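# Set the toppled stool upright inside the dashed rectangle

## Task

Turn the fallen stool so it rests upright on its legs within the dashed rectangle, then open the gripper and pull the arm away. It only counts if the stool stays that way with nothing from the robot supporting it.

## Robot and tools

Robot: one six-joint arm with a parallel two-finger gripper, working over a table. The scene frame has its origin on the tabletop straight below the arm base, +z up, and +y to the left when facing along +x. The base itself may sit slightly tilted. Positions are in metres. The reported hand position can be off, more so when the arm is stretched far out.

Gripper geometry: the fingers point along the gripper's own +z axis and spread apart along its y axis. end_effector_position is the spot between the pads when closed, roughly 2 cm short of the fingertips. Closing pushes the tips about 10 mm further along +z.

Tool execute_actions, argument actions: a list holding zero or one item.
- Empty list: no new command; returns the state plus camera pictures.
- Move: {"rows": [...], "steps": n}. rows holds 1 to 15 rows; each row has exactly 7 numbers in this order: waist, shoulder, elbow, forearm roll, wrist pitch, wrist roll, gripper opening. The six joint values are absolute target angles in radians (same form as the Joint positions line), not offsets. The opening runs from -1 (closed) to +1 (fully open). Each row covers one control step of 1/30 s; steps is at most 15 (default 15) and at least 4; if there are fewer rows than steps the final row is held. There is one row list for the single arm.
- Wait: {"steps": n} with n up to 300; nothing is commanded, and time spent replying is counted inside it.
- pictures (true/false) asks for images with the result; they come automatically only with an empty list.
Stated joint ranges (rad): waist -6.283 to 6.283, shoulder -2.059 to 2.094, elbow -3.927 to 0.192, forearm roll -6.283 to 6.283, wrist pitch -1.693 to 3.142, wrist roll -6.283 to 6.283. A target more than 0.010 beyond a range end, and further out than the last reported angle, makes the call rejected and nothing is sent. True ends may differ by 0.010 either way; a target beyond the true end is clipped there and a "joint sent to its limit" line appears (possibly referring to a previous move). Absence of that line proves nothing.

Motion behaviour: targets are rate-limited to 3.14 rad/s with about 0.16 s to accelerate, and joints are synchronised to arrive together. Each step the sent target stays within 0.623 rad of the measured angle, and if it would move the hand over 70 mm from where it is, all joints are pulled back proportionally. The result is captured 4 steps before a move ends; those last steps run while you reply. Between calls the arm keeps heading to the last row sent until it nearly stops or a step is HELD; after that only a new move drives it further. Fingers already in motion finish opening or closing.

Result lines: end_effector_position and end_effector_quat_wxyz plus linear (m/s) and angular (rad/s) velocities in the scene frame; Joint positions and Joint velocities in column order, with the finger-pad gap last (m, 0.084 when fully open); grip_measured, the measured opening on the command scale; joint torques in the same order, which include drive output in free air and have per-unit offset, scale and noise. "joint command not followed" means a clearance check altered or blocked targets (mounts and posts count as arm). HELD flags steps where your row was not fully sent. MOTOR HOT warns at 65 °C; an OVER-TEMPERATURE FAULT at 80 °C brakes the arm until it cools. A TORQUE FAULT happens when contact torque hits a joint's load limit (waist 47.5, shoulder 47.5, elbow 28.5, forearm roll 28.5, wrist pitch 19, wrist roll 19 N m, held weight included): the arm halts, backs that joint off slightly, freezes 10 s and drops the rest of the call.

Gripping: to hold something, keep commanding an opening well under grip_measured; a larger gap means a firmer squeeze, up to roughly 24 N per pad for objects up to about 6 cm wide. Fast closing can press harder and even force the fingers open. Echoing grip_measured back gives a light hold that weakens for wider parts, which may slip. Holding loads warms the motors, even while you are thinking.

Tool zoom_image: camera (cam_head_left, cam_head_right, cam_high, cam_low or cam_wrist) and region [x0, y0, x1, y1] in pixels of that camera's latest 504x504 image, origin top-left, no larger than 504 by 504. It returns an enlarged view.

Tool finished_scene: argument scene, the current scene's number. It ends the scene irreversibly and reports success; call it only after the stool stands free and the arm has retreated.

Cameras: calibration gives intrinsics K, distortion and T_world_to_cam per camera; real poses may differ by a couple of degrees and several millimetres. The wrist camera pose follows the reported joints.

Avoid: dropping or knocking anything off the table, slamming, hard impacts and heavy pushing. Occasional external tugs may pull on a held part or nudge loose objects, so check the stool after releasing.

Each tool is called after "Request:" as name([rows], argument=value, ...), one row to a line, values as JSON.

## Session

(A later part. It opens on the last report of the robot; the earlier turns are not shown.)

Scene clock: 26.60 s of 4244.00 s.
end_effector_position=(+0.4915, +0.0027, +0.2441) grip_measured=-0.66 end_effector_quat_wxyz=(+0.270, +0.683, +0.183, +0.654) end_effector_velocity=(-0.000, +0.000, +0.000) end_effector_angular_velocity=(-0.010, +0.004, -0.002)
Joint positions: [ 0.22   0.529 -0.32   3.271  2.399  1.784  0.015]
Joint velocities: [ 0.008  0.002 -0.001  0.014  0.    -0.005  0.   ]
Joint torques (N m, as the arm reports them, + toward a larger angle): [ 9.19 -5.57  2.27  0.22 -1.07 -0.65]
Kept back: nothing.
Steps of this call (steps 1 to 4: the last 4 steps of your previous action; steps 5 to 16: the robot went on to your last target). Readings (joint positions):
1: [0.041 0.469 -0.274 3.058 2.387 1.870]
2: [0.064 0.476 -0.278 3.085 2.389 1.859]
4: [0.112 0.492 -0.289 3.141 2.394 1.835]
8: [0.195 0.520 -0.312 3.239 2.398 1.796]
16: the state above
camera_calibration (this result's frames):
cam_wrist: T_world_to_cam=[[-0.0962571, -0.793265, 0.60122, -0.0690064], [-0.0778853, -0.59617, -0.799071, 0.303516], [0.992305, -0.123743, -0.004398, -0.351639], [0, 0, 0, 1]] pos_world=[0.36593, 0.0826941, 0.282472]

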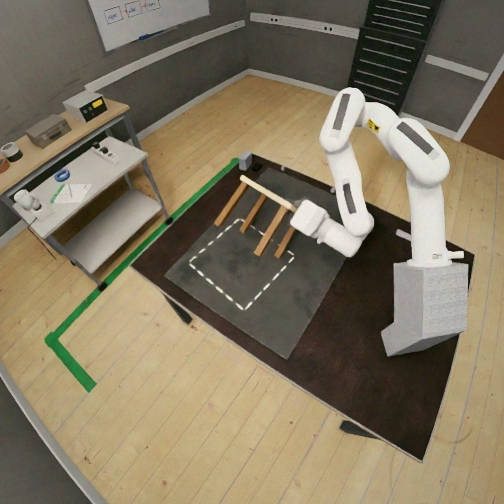

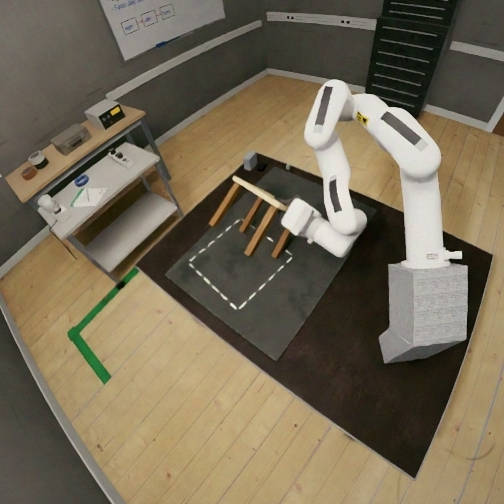

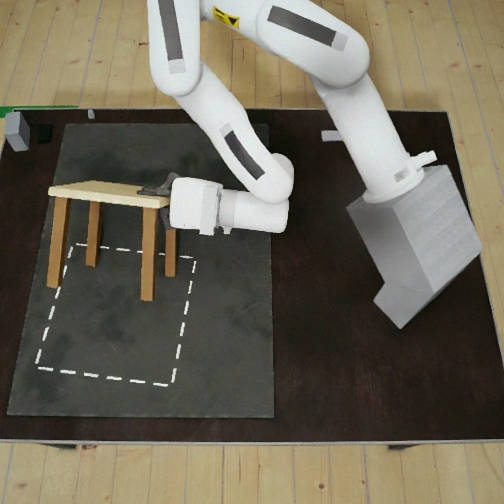

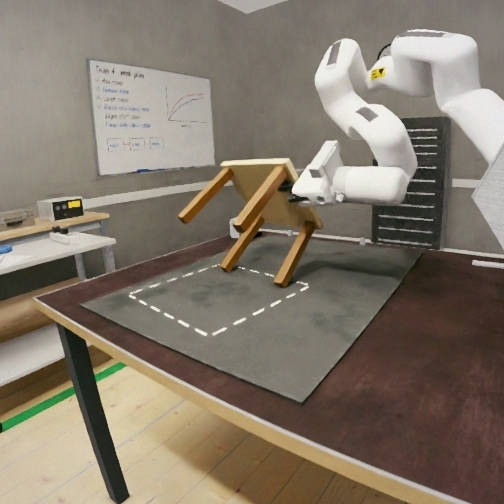

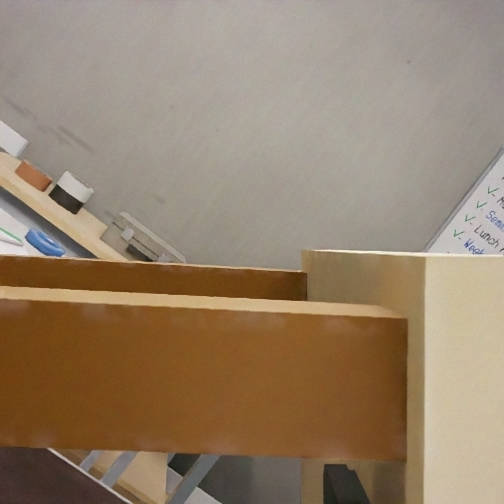

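Request:
execute_actions([
  {"rows": [[0.2285,0.5337,-0.3229,3.282,2.399,1.7786,-1],[0.2403,0.5396,-0.3288,3.296,2.3986,1.7718,-1],[0.2579,0.5483,-0.3375,3.317,2.398,1.7616,-1],[0.2785,0.5585,-0.3477,3.342,2.397,1.7497,-1],[0.3005,0.5695,-0.3586,3.3685,2.3965,1.737,-1],[0.3225,0.5804,-0.3695,3.395,2.3957,1.7243,-1],[0.346,0.5921,-0.3811,3.4235,2.395,1.7107,-1],[0.368,0.603,-0.392,3.45,2.394,1.698,-1],[0.382,0.6145,-0.405,3.466,2.392,1.682,-1],[0.396,0.6261,-0.418,3.482,2.389,1.6665,-1],[0.41,0.6376,-0.431,3.4975,2.387,1.651,-1],[0.424,0.6492,-0.4441,3.513,2.385,1.635,-1],[0.438,0.6607,-0.4571,3.529,2.382,1.619,-1],[0.452,0.6723,-0.4701,3.545,2.38,1.6035,-1],[0.4659,0.6838,-0.4831,3.5608,2.3776,1.5878,-1]], "steps": 15},
])

Request:
execute_actions([
  {"rows": [[0.474,0.6947,-0.4962,3.569,2.375,1.572,-1],[0.4822,0.7056,-0.5093,3.578,2.372,1.557,-1],[0.4903,0.7165,-0.5224,3.586,2.369,1.541,-1],[0.4985,0.7274,-0.5356,3.595,2.366,1.525,-1],[0.5066,0.7383,-0.5487,3.603,2.3635,1.51,-1],[0.5147,0.7492,-0.5618,3.612,2.361,1.494,-1],[0.5229,0.7601,-0.5749,3.62,2.358,1.479,-1],[0.531,0.771,-0.588,3.629,2.355,1.463,-1],[0.5365,0.7839,-0.604,3.634,2.352,1.443,-1],[0.542,0.7968,-0.62,3.6385,2.349,1.424,-1],[0.5474,0.8097,-0.636,3.643,2.346,1.404,-1],[0.5529,0.8227,-0.6519,3.648,2.343,1.3845,-1],[0.5584,0.8356,-0.6679,3.653,2.3395,1.365,-1],[0.5638,0.8485,-0.6839,3.658,2.336,1.345,-1],[0.5693,0.8614,-0.6999,3.6624,2.3333,1.3256,-1]], "steps": 15},
])

Request:
execute_actions([
  {"rows": [[0.5714,0.8731,-0.7148,3.663,2.33,1.307,-1],[0.5735,0.8848,-0.7297,3.664,2.3275,1.289,-1],[0.5756,0.8965,-0.7446,3.665,2.3245,1.271,-1],[0.5777,0.9082,-0.7595,3.666,2.322,1.253,-1],[0.5797,0.9199,-0.7743,3.6665,2.319,1.2346,-1],[0.5818,0.9316,-0.7892,3.667,2.316,1.216,-1],[0.5839,0.9433,-0.8041,3.668,2.313,1.198,-1],[0.586,0.955,-0.819,3.669,2.31,1.18,-1],[0.5862,0.9713,-0.8402,3.667,2.306,1.1545,-1],[0.5863,0.9877,-0.8614,3.665,2.302,1.129,-1],[0.5864,1.003,-0.8813,3.663,2.298,1.105,-1],[0.5865,1.0175,-0.9,3.661,2.294,1.0824,-1],[0.5866,1.0309,-0.9174,3.659,2.2905,1.0614,-1],[0.5867,1.0425,-0.9324,3.658,2.2875,1.0434,-1],[0.5868,1.0511,-0.9436,3.657,2.2853,1.03,-1]], "steps": 15},
])

Request:
execute_actions([
  {"steps": 16},
], pictures=true)

Scene clock: 27.93 s of 4244.00 s.
end_effector_position=(+0.4948, +0.0287, +0.2489) grip_measured=-0.66 end_effector_quat_wxyz=(+0.305, +0.672, +0.219, +0.639) end_effector_velocity=(+0.018, +0.141, +0.019) end_effector_angular_velocity=(-0.562, +0.075, -0.002)
Joint positions: [ 0.338  0.589 -0.378  3.412  2.395  1.713  0.015]
Joint velocities: [ 0.564  0.332 -0.351  0.67  -0.05  -0.406 -0.   ]
Joint torques (N m, as the arm reports them, + toward a larger angle): [ 7.96 -4.65  1.49  0.45 -2.04 -0.42]
Steps of this call (steps 1 to 15: the robot went on to your last target; steps 16 to 29: nothing new was sent; steps 30 to 40: the first 11 steps of this action). Readings (joint positions):
30: [0.221 0.530 -0.319 3.273 2.399 1.783]
31: [0.222 0.530 -0.320 3.274 2.399 1.782]
33: [0.230 0.534 -0.323 3.284 2.399 1.778]
37: [0.281 0.559 -0.348 3.344 2.398 1.748]
40: the state above

Scene clock: 28.43 s of 4244.00 s.
end_effector_position=(+0.5033, +0.0946, +0.2490) grip_measured=-0.66 end_effector_quat_wxyz=(+0.387, +0.637, +0.306, +0.592) end_effector_velocity=(+0.016, +0.124, -0.018) end_effector_angular_velocity=(-0.501, +0.070, -0.004)
Joint positions: [ 0.52   0.758 -0.573  3.616  2.359  1.481  0.015]
Joint velocities: [ 0.214  0.342 -0.417  0.217 -0.086 -0.501  0.   ]
Joint torques (N m, as the arm reports them, + toward a larger angle): [ 9.29 -5.32  1.25  0.84 -1.82  0.36]
Steps of this call (steps 1 to 4: the last 4 steps of your previous action; steps 5 to 15: the first 11 steps of this action). Readings (joint positions):
5: [0.420 0.647 -0.442 3.507 2.385 1.638]
6: [0.434 0.658 -0.455 3.523 2.382 1.622]
8: [0.458 0.681 -0.481 3.550 2.377 1.591]
12: [0.496 0.725 -0.533 3.591 2.367 1.529]
15: the state above

Scene clock: 28.93 s of 4244.00 s.
end_effector_position=(+0.5114, +0.1569, +0.2320) grip_measured=-0.66 end_effector_quat_wxyz=(+0.461, +0.592, +0.386, +0.537) end_effector_velocity=(+0.017, +0.122, -0.053) end_effector_angular_velocity=(-0.534, +0.071, -0.001)
Joint positions: [ 0.583  0.941 -0.802  3.666  2.313  1.202  0.015]
Joint velocities: [ 0.044  0.387 -0.496 -0.001 -0.098 -0.605  0.   ]
Joint torques (N m, as the arm reports them, + toward a larger angle): [ 8.38 -5.49  1.32  2.46 -1.45  0.75]
Steps of this call (steps 1 to 4: the last 4 steps of your previous action; steps 5 to 15: the first 11 steps of this action). Readings (joint positions):
5: [0.551 0.819 -0.648 3.645 2.344 1.390]
6: [0.557 0.831 -0.664 3.650 2.340 1.370]
8: [0.565 0.856 -0.695 3.657 2.334 1.332]
12: [0.577 0.904 -0.755 3.664 2.322 1.258]
15: the state above

Scene clock: 29.47 s of 4244.00 s.
end_effector_position=(+0.5156, +0.1899, +0.2152) grip_measured=-0.66 end_effector_quat_wxyz=(+0.500, +0.561, +0.430, +0.501) end_effector_velocity=(-0.000, +0.001, -0.001) end_effector_angular_velocity=(-0.008, +0.001, -0.001)
Joint positions: [ 0.587  1.05  -0.943  3.656  2.285  1.031  0.015]
Joint velocities: [-0.002  0.005 -0.006 -0.002  0.001 -0.008 -0.   ]
Joint torques (N m, as the arm reports them, + toward a larger angle): [ 6.98 -6.35  1.84  4.15 -0.64  0.67]
Kept back: nothing.
Steps of this call (steps 1 to 4: the last 4 steps of your previous action; steps 5 to 16: the robot went on to your last target). Readings (joint positions):
1: [0.584 0.954 -0.819 3.666 2.310 1.181]
2: [0.585 0.968 -0.837 3.665 2.306 1.159]
4: [0.587 0.997 -0.874 3.662 2.299 1.115]
8: [0.587 1.039 -0.929 3.657 2.288 1.049]
16: the state above
camera_calibration (this result's frames):
cam_wrist: T_world_to_cam=[[-0.0115007, -0.140613, 0.989998, -0.152116], [-0.129035, -0.981577, -0.140916, 0.351859], [0.991573, -0.129365, -0.00685529, -0.350591], [0, 0, 0, 1]] pos_world=[0.391289, 0.278632, 0.197773]

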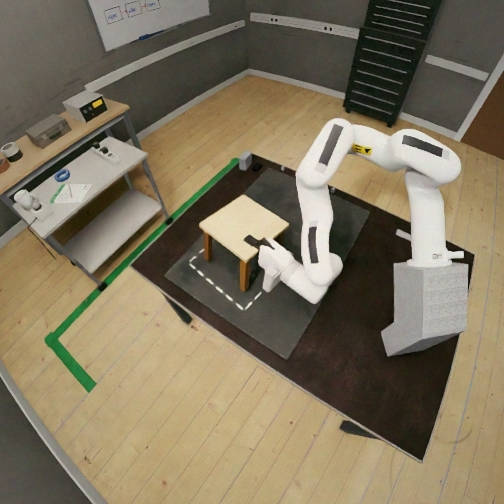

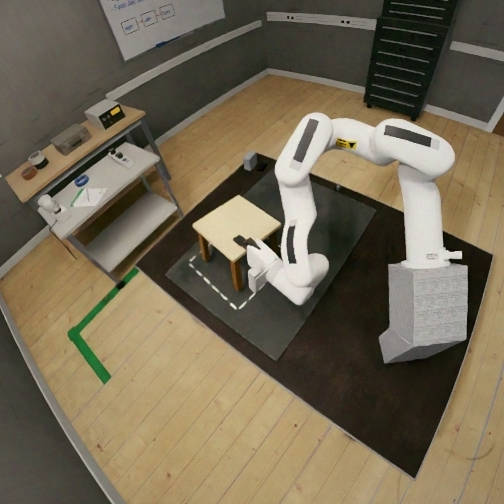

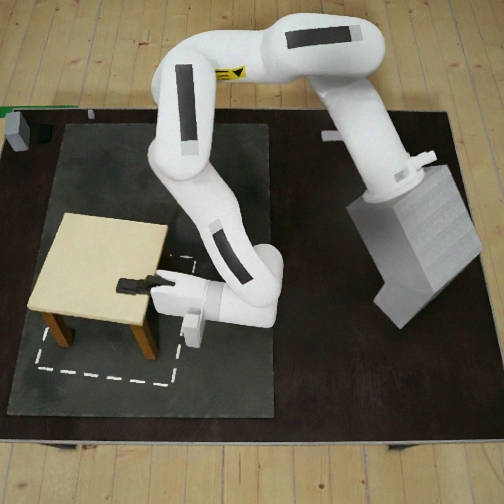

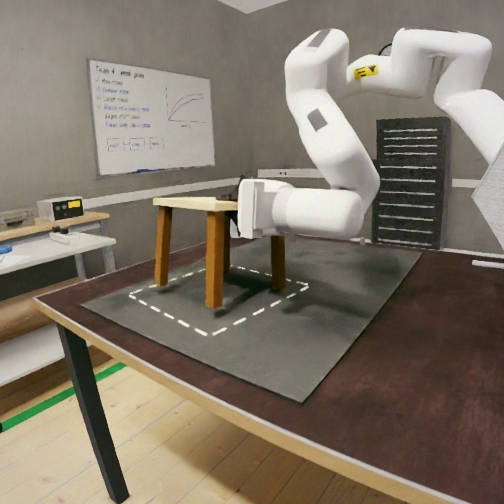

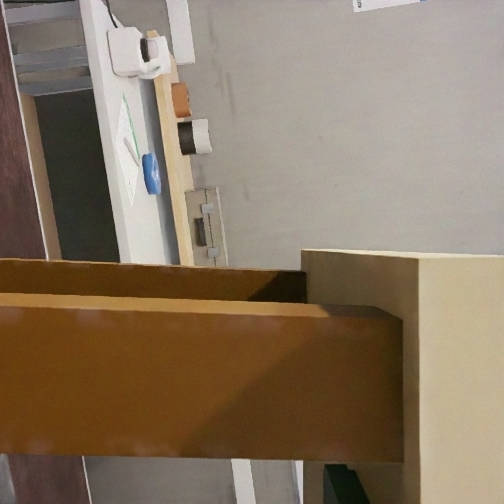

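Request:
execute_actions([
  {"rows": [[0.5864,1.055,-0.9487,3.656,2.2842,1.024,-1],[0.5858,1.0609,-0.9564,3.6546,2.2827,1.015,-1],[0.585,1.0687,-0.9667,3.6528,2.2806,1.003,-1],[0.5841,1.0785,-0.9796,3.6505,2.2779,0.9877,-1],[0.583,1.0893,-0.9937,3.648,2.275,0.9711,-1],[0.5819,1.1,-1.0078,3.6455,2.2722,0.9545,-1],[0.5808,1.1108,-1.0219,3.643,2.2693,0.9379,-1],[0.5798,1.1206,-1.0348,3.6407,2.2666,0.9228,-1],[0.579,1.1294,-1.0463,3.6386,2.2643,0.9092,-1],[0.5783,1.1363,-1.0553,3.637,2.2624,0.8986,-1],[0.5778,1.1412,-1.0617,3.6358,2.2611,0.8911,-1],[0.5774,1.1451,-1.0669,3.635,2.26,0.885,-1],[0.5772,1.147,-1.0694,3.6345,2.2595,0.882,-1],[0.577,1.149,-1.072,3.634,2.259,0.879,-1]], "steps": 15},
])

Request:
execute_actions([
  {"steps": 14},
], pictures=true)

Scene clock: 30.20 s of 4244.00 s.
end_effector_position=(+0.5177, +0.2062, +0.2047) grip_measured=-0.66 end_effector_quat_wxyz=(+0.518, +0.544, +0.451, +0.482) end_effector_velocity=(+0.006, +0.075, -0.053) end_effector_angular_velocity=(-0.354, +0.046, +0.008)
Joint positions: [ 0.582  1.109 -1.019  3.641  2.27   0.941  0.015]
Joint velocities: [-0.028  0.277 -0.357 -0.071 -0.075 -0.416  0.001]
Joint torques (N m, as the arm reports them, + toward a larger angle): [ 4.97 -6.38  2.08  5.07 -0.79  0.87]
Steps of this call (steps 1 to 11: the robot went on to your last target; steps 12 to 22: the first 11 steps of this action). Readings (joint positions):
12: [0.587 1.051 -0.944 3.655 2.285 1.030]
13: [0.587 1.051 -0.944 3.655 2.285 1.029]
15: [0.587 1.055 -0.950 3.654 2.284 1.023]
19: [0.584 1.081 -0.983 3.648 2.277 0.984]
22: the state above

Scene clock: 30.67 s of 4244.00 s.
end_effector_position=(+0.5190, +0.2146, +0.1993) grip_measured=-0.66 end_effector_quat_wxyz=(+0.535, +0.531, +0.462, +0.468) end_effector_velocity=(+0.000, +0.000, -0.000) end_effector_angular_velocity=(-0.006, -0.004, -0.007)
Joint positions: [ 0.579  1.148 -1.07   3.634  2.27   0.88   0.015]
Joint velocities: [ 0.     0.008 -0.01   0.002  0.006 -0.006  0.   ]
Joint torques (N m, as the arm reports them, + toward a larger angle): [ 3.35 -3.14 -0.18  3.57 -6.61 -0.37]
Kept back: nothing.
Steps of this call (steps 1 to 4: the last 4 steps of your previous action; steps 5 to 14: the robot went on to your last target). Readings (joint positions):
1: [0.581 1.117 -1.031 3.638 2.267 0.928]
2: [0.580 1.125 -1.041 3.636 2.265 0.916]
4: [0.579 1.137 -1.056 3.633 2.263 0.898]
8: [0.579 1.145 -1.067 3.633 2.268 0.884]
14: the state above
camera_calibration (this result's frames):
cam_wrist: T_world_to_cam=[[-0.00353717, -0.0106831, 0.999937, -0.166847], [-0.136681, -0.990553, -0.0110663, 0.354308], [0.990609, -0.136711, 0.00204359, -0.350575], [0, 0, 0, 1]] pos_world=[0.395119, 0.301251, 0.171474]

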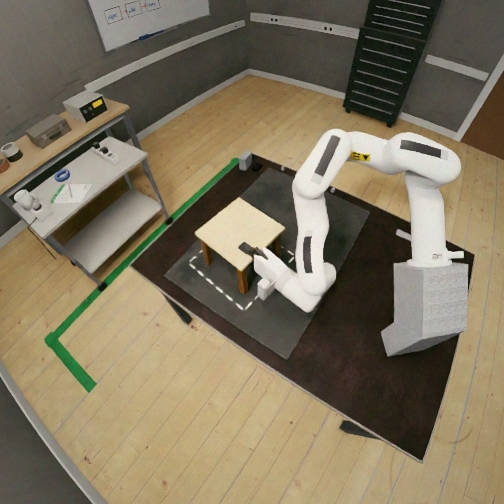

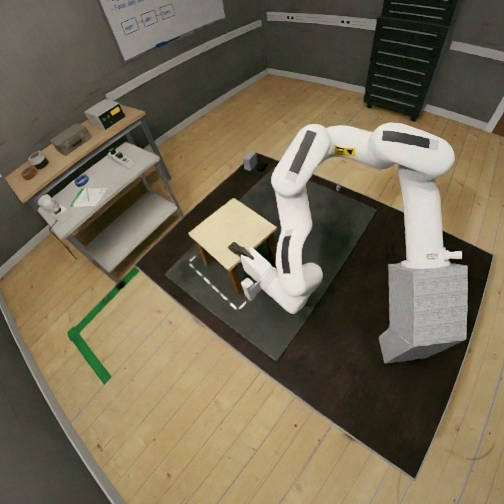

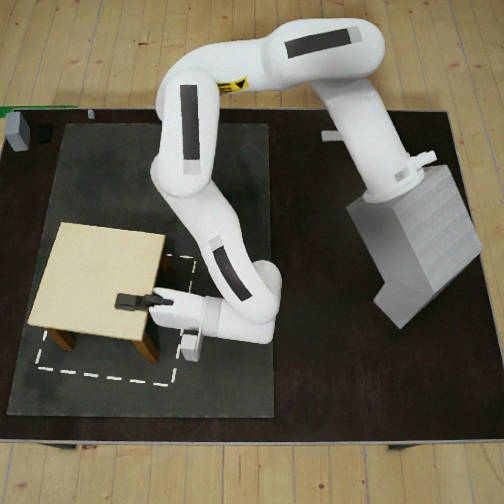

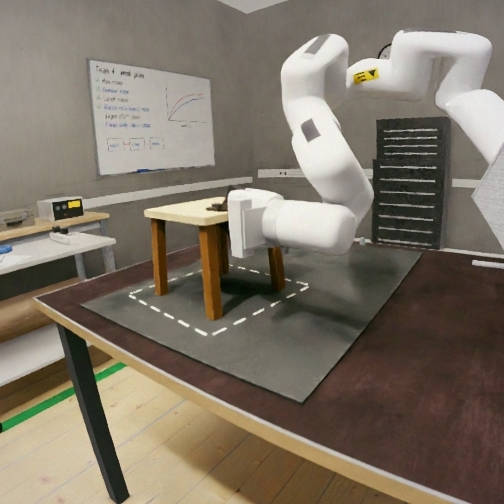

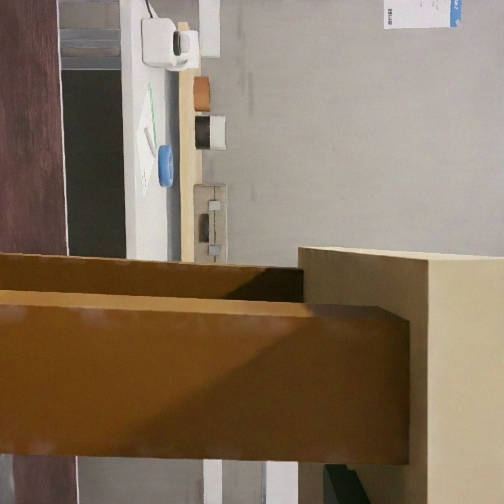

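Request:
execute_actions([
  {"rows": [[0.579,1.148,-1.07,3.634,2.27,0.88,-1],[0.579,1.148,-1.07,3.634,2.271,0.88,-0.8],[0.579,1.148,-1.07,3.634,2.271,0.88,-0.6],[0.579,1.148,-1.07,3.634,2.271,0.88,-0.4],[0.579,1.148,-1.07,3.634,2.271,0.88,-0.2],[0.579,1.148,-1.07,3.634,2.271,0.88,0.0],[0.579,1.148,-1.07,3.634,2.271,0.88,0.2]], "steps": 12},
])

Request:
execute_actions([
  {"rows": [[0.584,1.153,-1.069,3.643,2.275,0.885,0.2],[0.592,1.161,-1.0685,3.656,2.28,0.893,0.2],[0.602,1.171,-1.067,3.673,2.288,0.903,0.2],[0.614,1.182,-1.066,3.693,2.296,0.915,0.2],[0.627,1.195,-1.0645,3.715,2.306,0.928,0.2],[0.64,1.207,-1.063,3.736,2.315,0.941,0.2],[0.653,1.22,-1.0615,3.758,2.325,0.954,0.2],[0.665,1.232,-1.06,3.78,2.334,0.967,0.2],[0.678,1.245,-1.0585,3.802,2.343,0.98,0.2],[0.691,1.258,-1.057,3.824,2.353,0.993,0.2],[0.708,1.274,-1.055,3.852,2.365,1.01,0.2],[0.74,1.274,-1.055,3.852,2.365,1.01,0.2],[0.78,1.274,-1.055,3.852,2.365,1.01,0.2],[0.83,1.274,-1.055,3.852,2.365,1.01,0.2],[0.88,1.274,-1.055,3.852,2.365,1.01,0.2]], "steps": 15},
])

Request:
execute_actions([
  {"rows": [[0.93,1.274,-1.055,3.852,2.365,1.01,0.2],[0.97,1.274,-1.055,3.852,2.365,1.01,0.2],[1.0,1.274,-1.055,3.852,2.365,1.01,0.2],[1.02,1.274,-1.055,3.852,2.365,1.01,0.2]], "steps": 15},
], pictures=true)

Scene clock: 31.97 s of 4244.00 s.
end_effector_position=(+0.5164, +0.2131, +0.1927) grip_measured=-0.10 end_effector_quat_wxyz=(+0.534, +0.532, +0.468, +0.462) end_effector_velocity=(-0.020, +0.005, -0.017) end_effector_angular_velocity=(-0.016, +0.043, +0.045)
Joint positions: [ 0.572  1.153 -1.069  3.639  2.265  0.88   0.04 ]
Joint velocities: [-0.009  0.021  0.03  -0.001 -0.014  0.001  0.217]
Joint torques (N m, as the arm reports them, + toward a larger angle): [ 23.31 -13.08  -1.91  -2.09   1.97  -0.15]
Steps of this call (steps 1 to 30: the robot went on to your last target; step 31: nothing new was sent; steps 32 to 39: the first 8 steps of this action). Readings (joint positions):
32: [0.579 1.149 -1.072 3.634 2.271 0.879]
33: [0.579 1.149 -1.072 3.634 2.272 0.879]
35: [0.579 1.149 -1.071 3.634 2.274 0.880]
39: the state above

Scene clock: 32.47 s of 4244.00 s.
end_effector_position=(+0.4801, +0.2228, +0.1987) grip_measured=+0.19 end_effector_quat_wxyz=(+0.531, +0.534, +0.464, +0.466) end_effector_velocity=(-0.200, +0.032, +0.002) end_effector_angular_velocity=(-0.009, +0.027, +0.028)
Joint positions: [ 0.65   1.218 -1.061  3.754  2.322  0.951  0.052]
Joint velocities: [0.366 0.361 0.045 0.613 0.263 0.363 0.   ]
Joint torques (N m, as the arm reports them, + toward a larger angle): [ 20.84 -10.39  -1.25  -1.5    1.75  -0.11]
Steps of this call (steps 1 to 4: the last 4 steps of your previous action; steps 5 to 15: the first 11 steps of this action). Readings (joint positions):
5: [0.575 1.150 -1.070 3.636 2.268 0.880]
6: [0.577 1.150 -1.070 3.637 2.269 0.881]
8: [0.583 1.154 -1.070 3.645 2.274 0.886]
12: [0.615 1.184 -1.066 3.696 2.297 0.917]
15: the state above

Scene clock: 32.97 s of 4244.00 s.
end_effector_position=(+0.4084, +0.3062, +0.3176) grip_measured=+0.19 end_effector_quat_wxyz=(+0.488, +0.483, +0.425, +0.590) end_effector_velocity=(-0.073, +0.076, +0.132) end_effector_angular_velocity=(+0.161, -0.204, +0.203)
Joint positions: [ 0.998  1.273 -1.055  3.85   2.365  1.009  0.052]
Joint velocities: [ 0.339  0.011  0.005  0.016  0.008  0.01  -0.   ]
Joint torques (N m, as the arm reports them, + toward a larger angle): [ 10.23 -13.3   -3.41  -1.01   1.87  -0.29]
Steps of this call (steps 1 to 4: the last 4 steps of your previous action; steps 5 to 15: the first 11 steps of this action). Readings (joint positions):
5: [0.743 1.266 -1.054 3.834 2.356 0.999]
6: [0.772 1.268 -1.054 3.839 2.359 1.002]
8: [0.830 1.270 -1.056 3.843 2.361 1.004]
12: [0.939 1.271 -1.056 3.848 2.363 1.008]
15: the state above
camera_calibration (this result's frames):
cam_wrist: T_world_to_cam=[[-0.156871, -0.170638, 0.972766, -0.164323], [0.0591113, -0.984817, -0.16322, 0.397889], [0.985848, 0.0318969, 0.164576, -0.330002], [0, 0, 0, 1]] pos_world=[0.276035, 0.374334, 0.279101]

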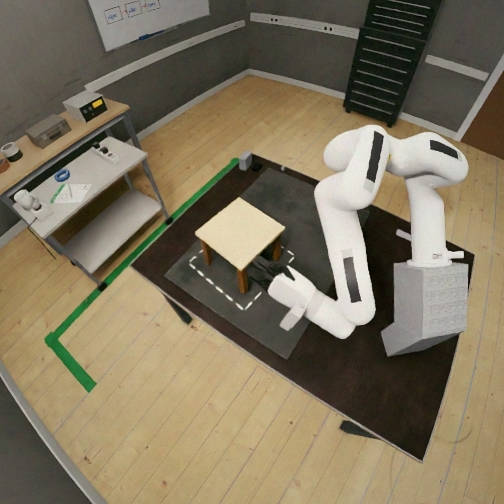

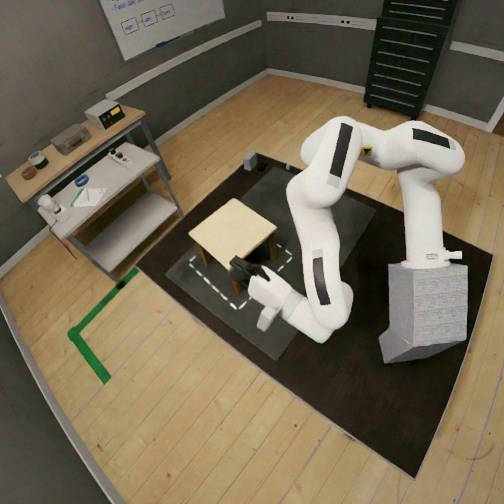

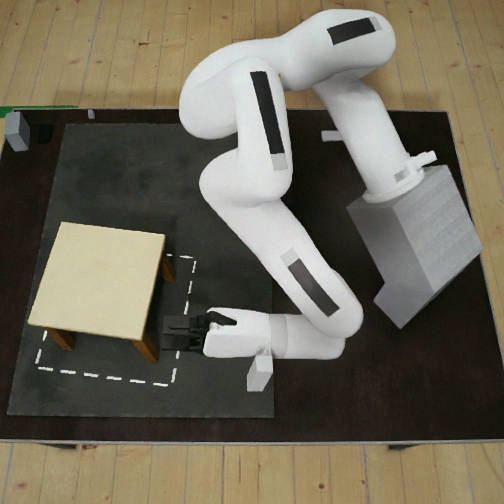

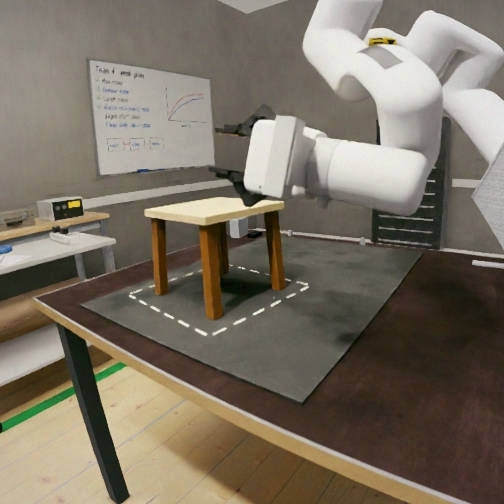

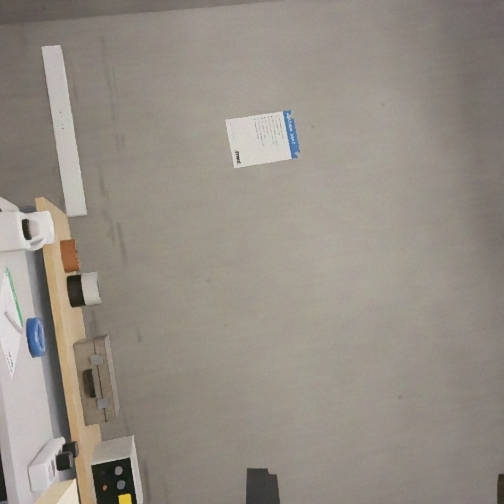

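Request:
execute_actions([
  {"rows": [[1.06,1.274,-1.055,3.852,2.365,1.01,0.2],[1.11,1.274,-1.055,3.852,2.365,1.01,0.2],[1.16,1.274,-1.055,3.852,2.365,1.01,0.2],[1.2,1.274,-1.055,3.852,2.365,1.01,0.2]], "steps": 15},
])

Request:
finished_scene(scene=1)

Scene clock: 33.47 s of 4244.00 s.
end_effector_position=(+0.3623, +0.3443, +0.3947) grip_measured=+0.19 end_effector_quat_wxyz=(+0.454, +0.444, +0.394, +0.665) end_effector_velocity=(-0.043, +0.024, +0.054) end_effector_angular_velocity=(+0.061, -0.086, +0.092)
Joint positions: [ 1.19   1.274 -1.055  3.851  2.365  1.01   0.052]
Joint velocities: [ 0.148  0.004  0.006  0.008 -0.002 -0.001 -0.   ]
Joint torques (N m, as the arm reports them, + toward a larger angle): [ 12.24 -15.01  -4.9   -1.45   1.97  -0.26]
Steps of this call (steps 1 to 4: the last 4 steps of your previous action; steps 5 to 15: the first 11 steps of this action). Readings (joint positions):
5: [1.017 1.274 -1.055 3.852 2.365 1.010]
6: [1.020 1.274 -1.055 3.852 2.365 1.010]
8: [1.047 1.274 -1.055 3.853 2.365 1.010]
12: [1.153 1.274 -1.056 3.851 2.365 1.010]
15: the state above

The scene is finished: the task was done.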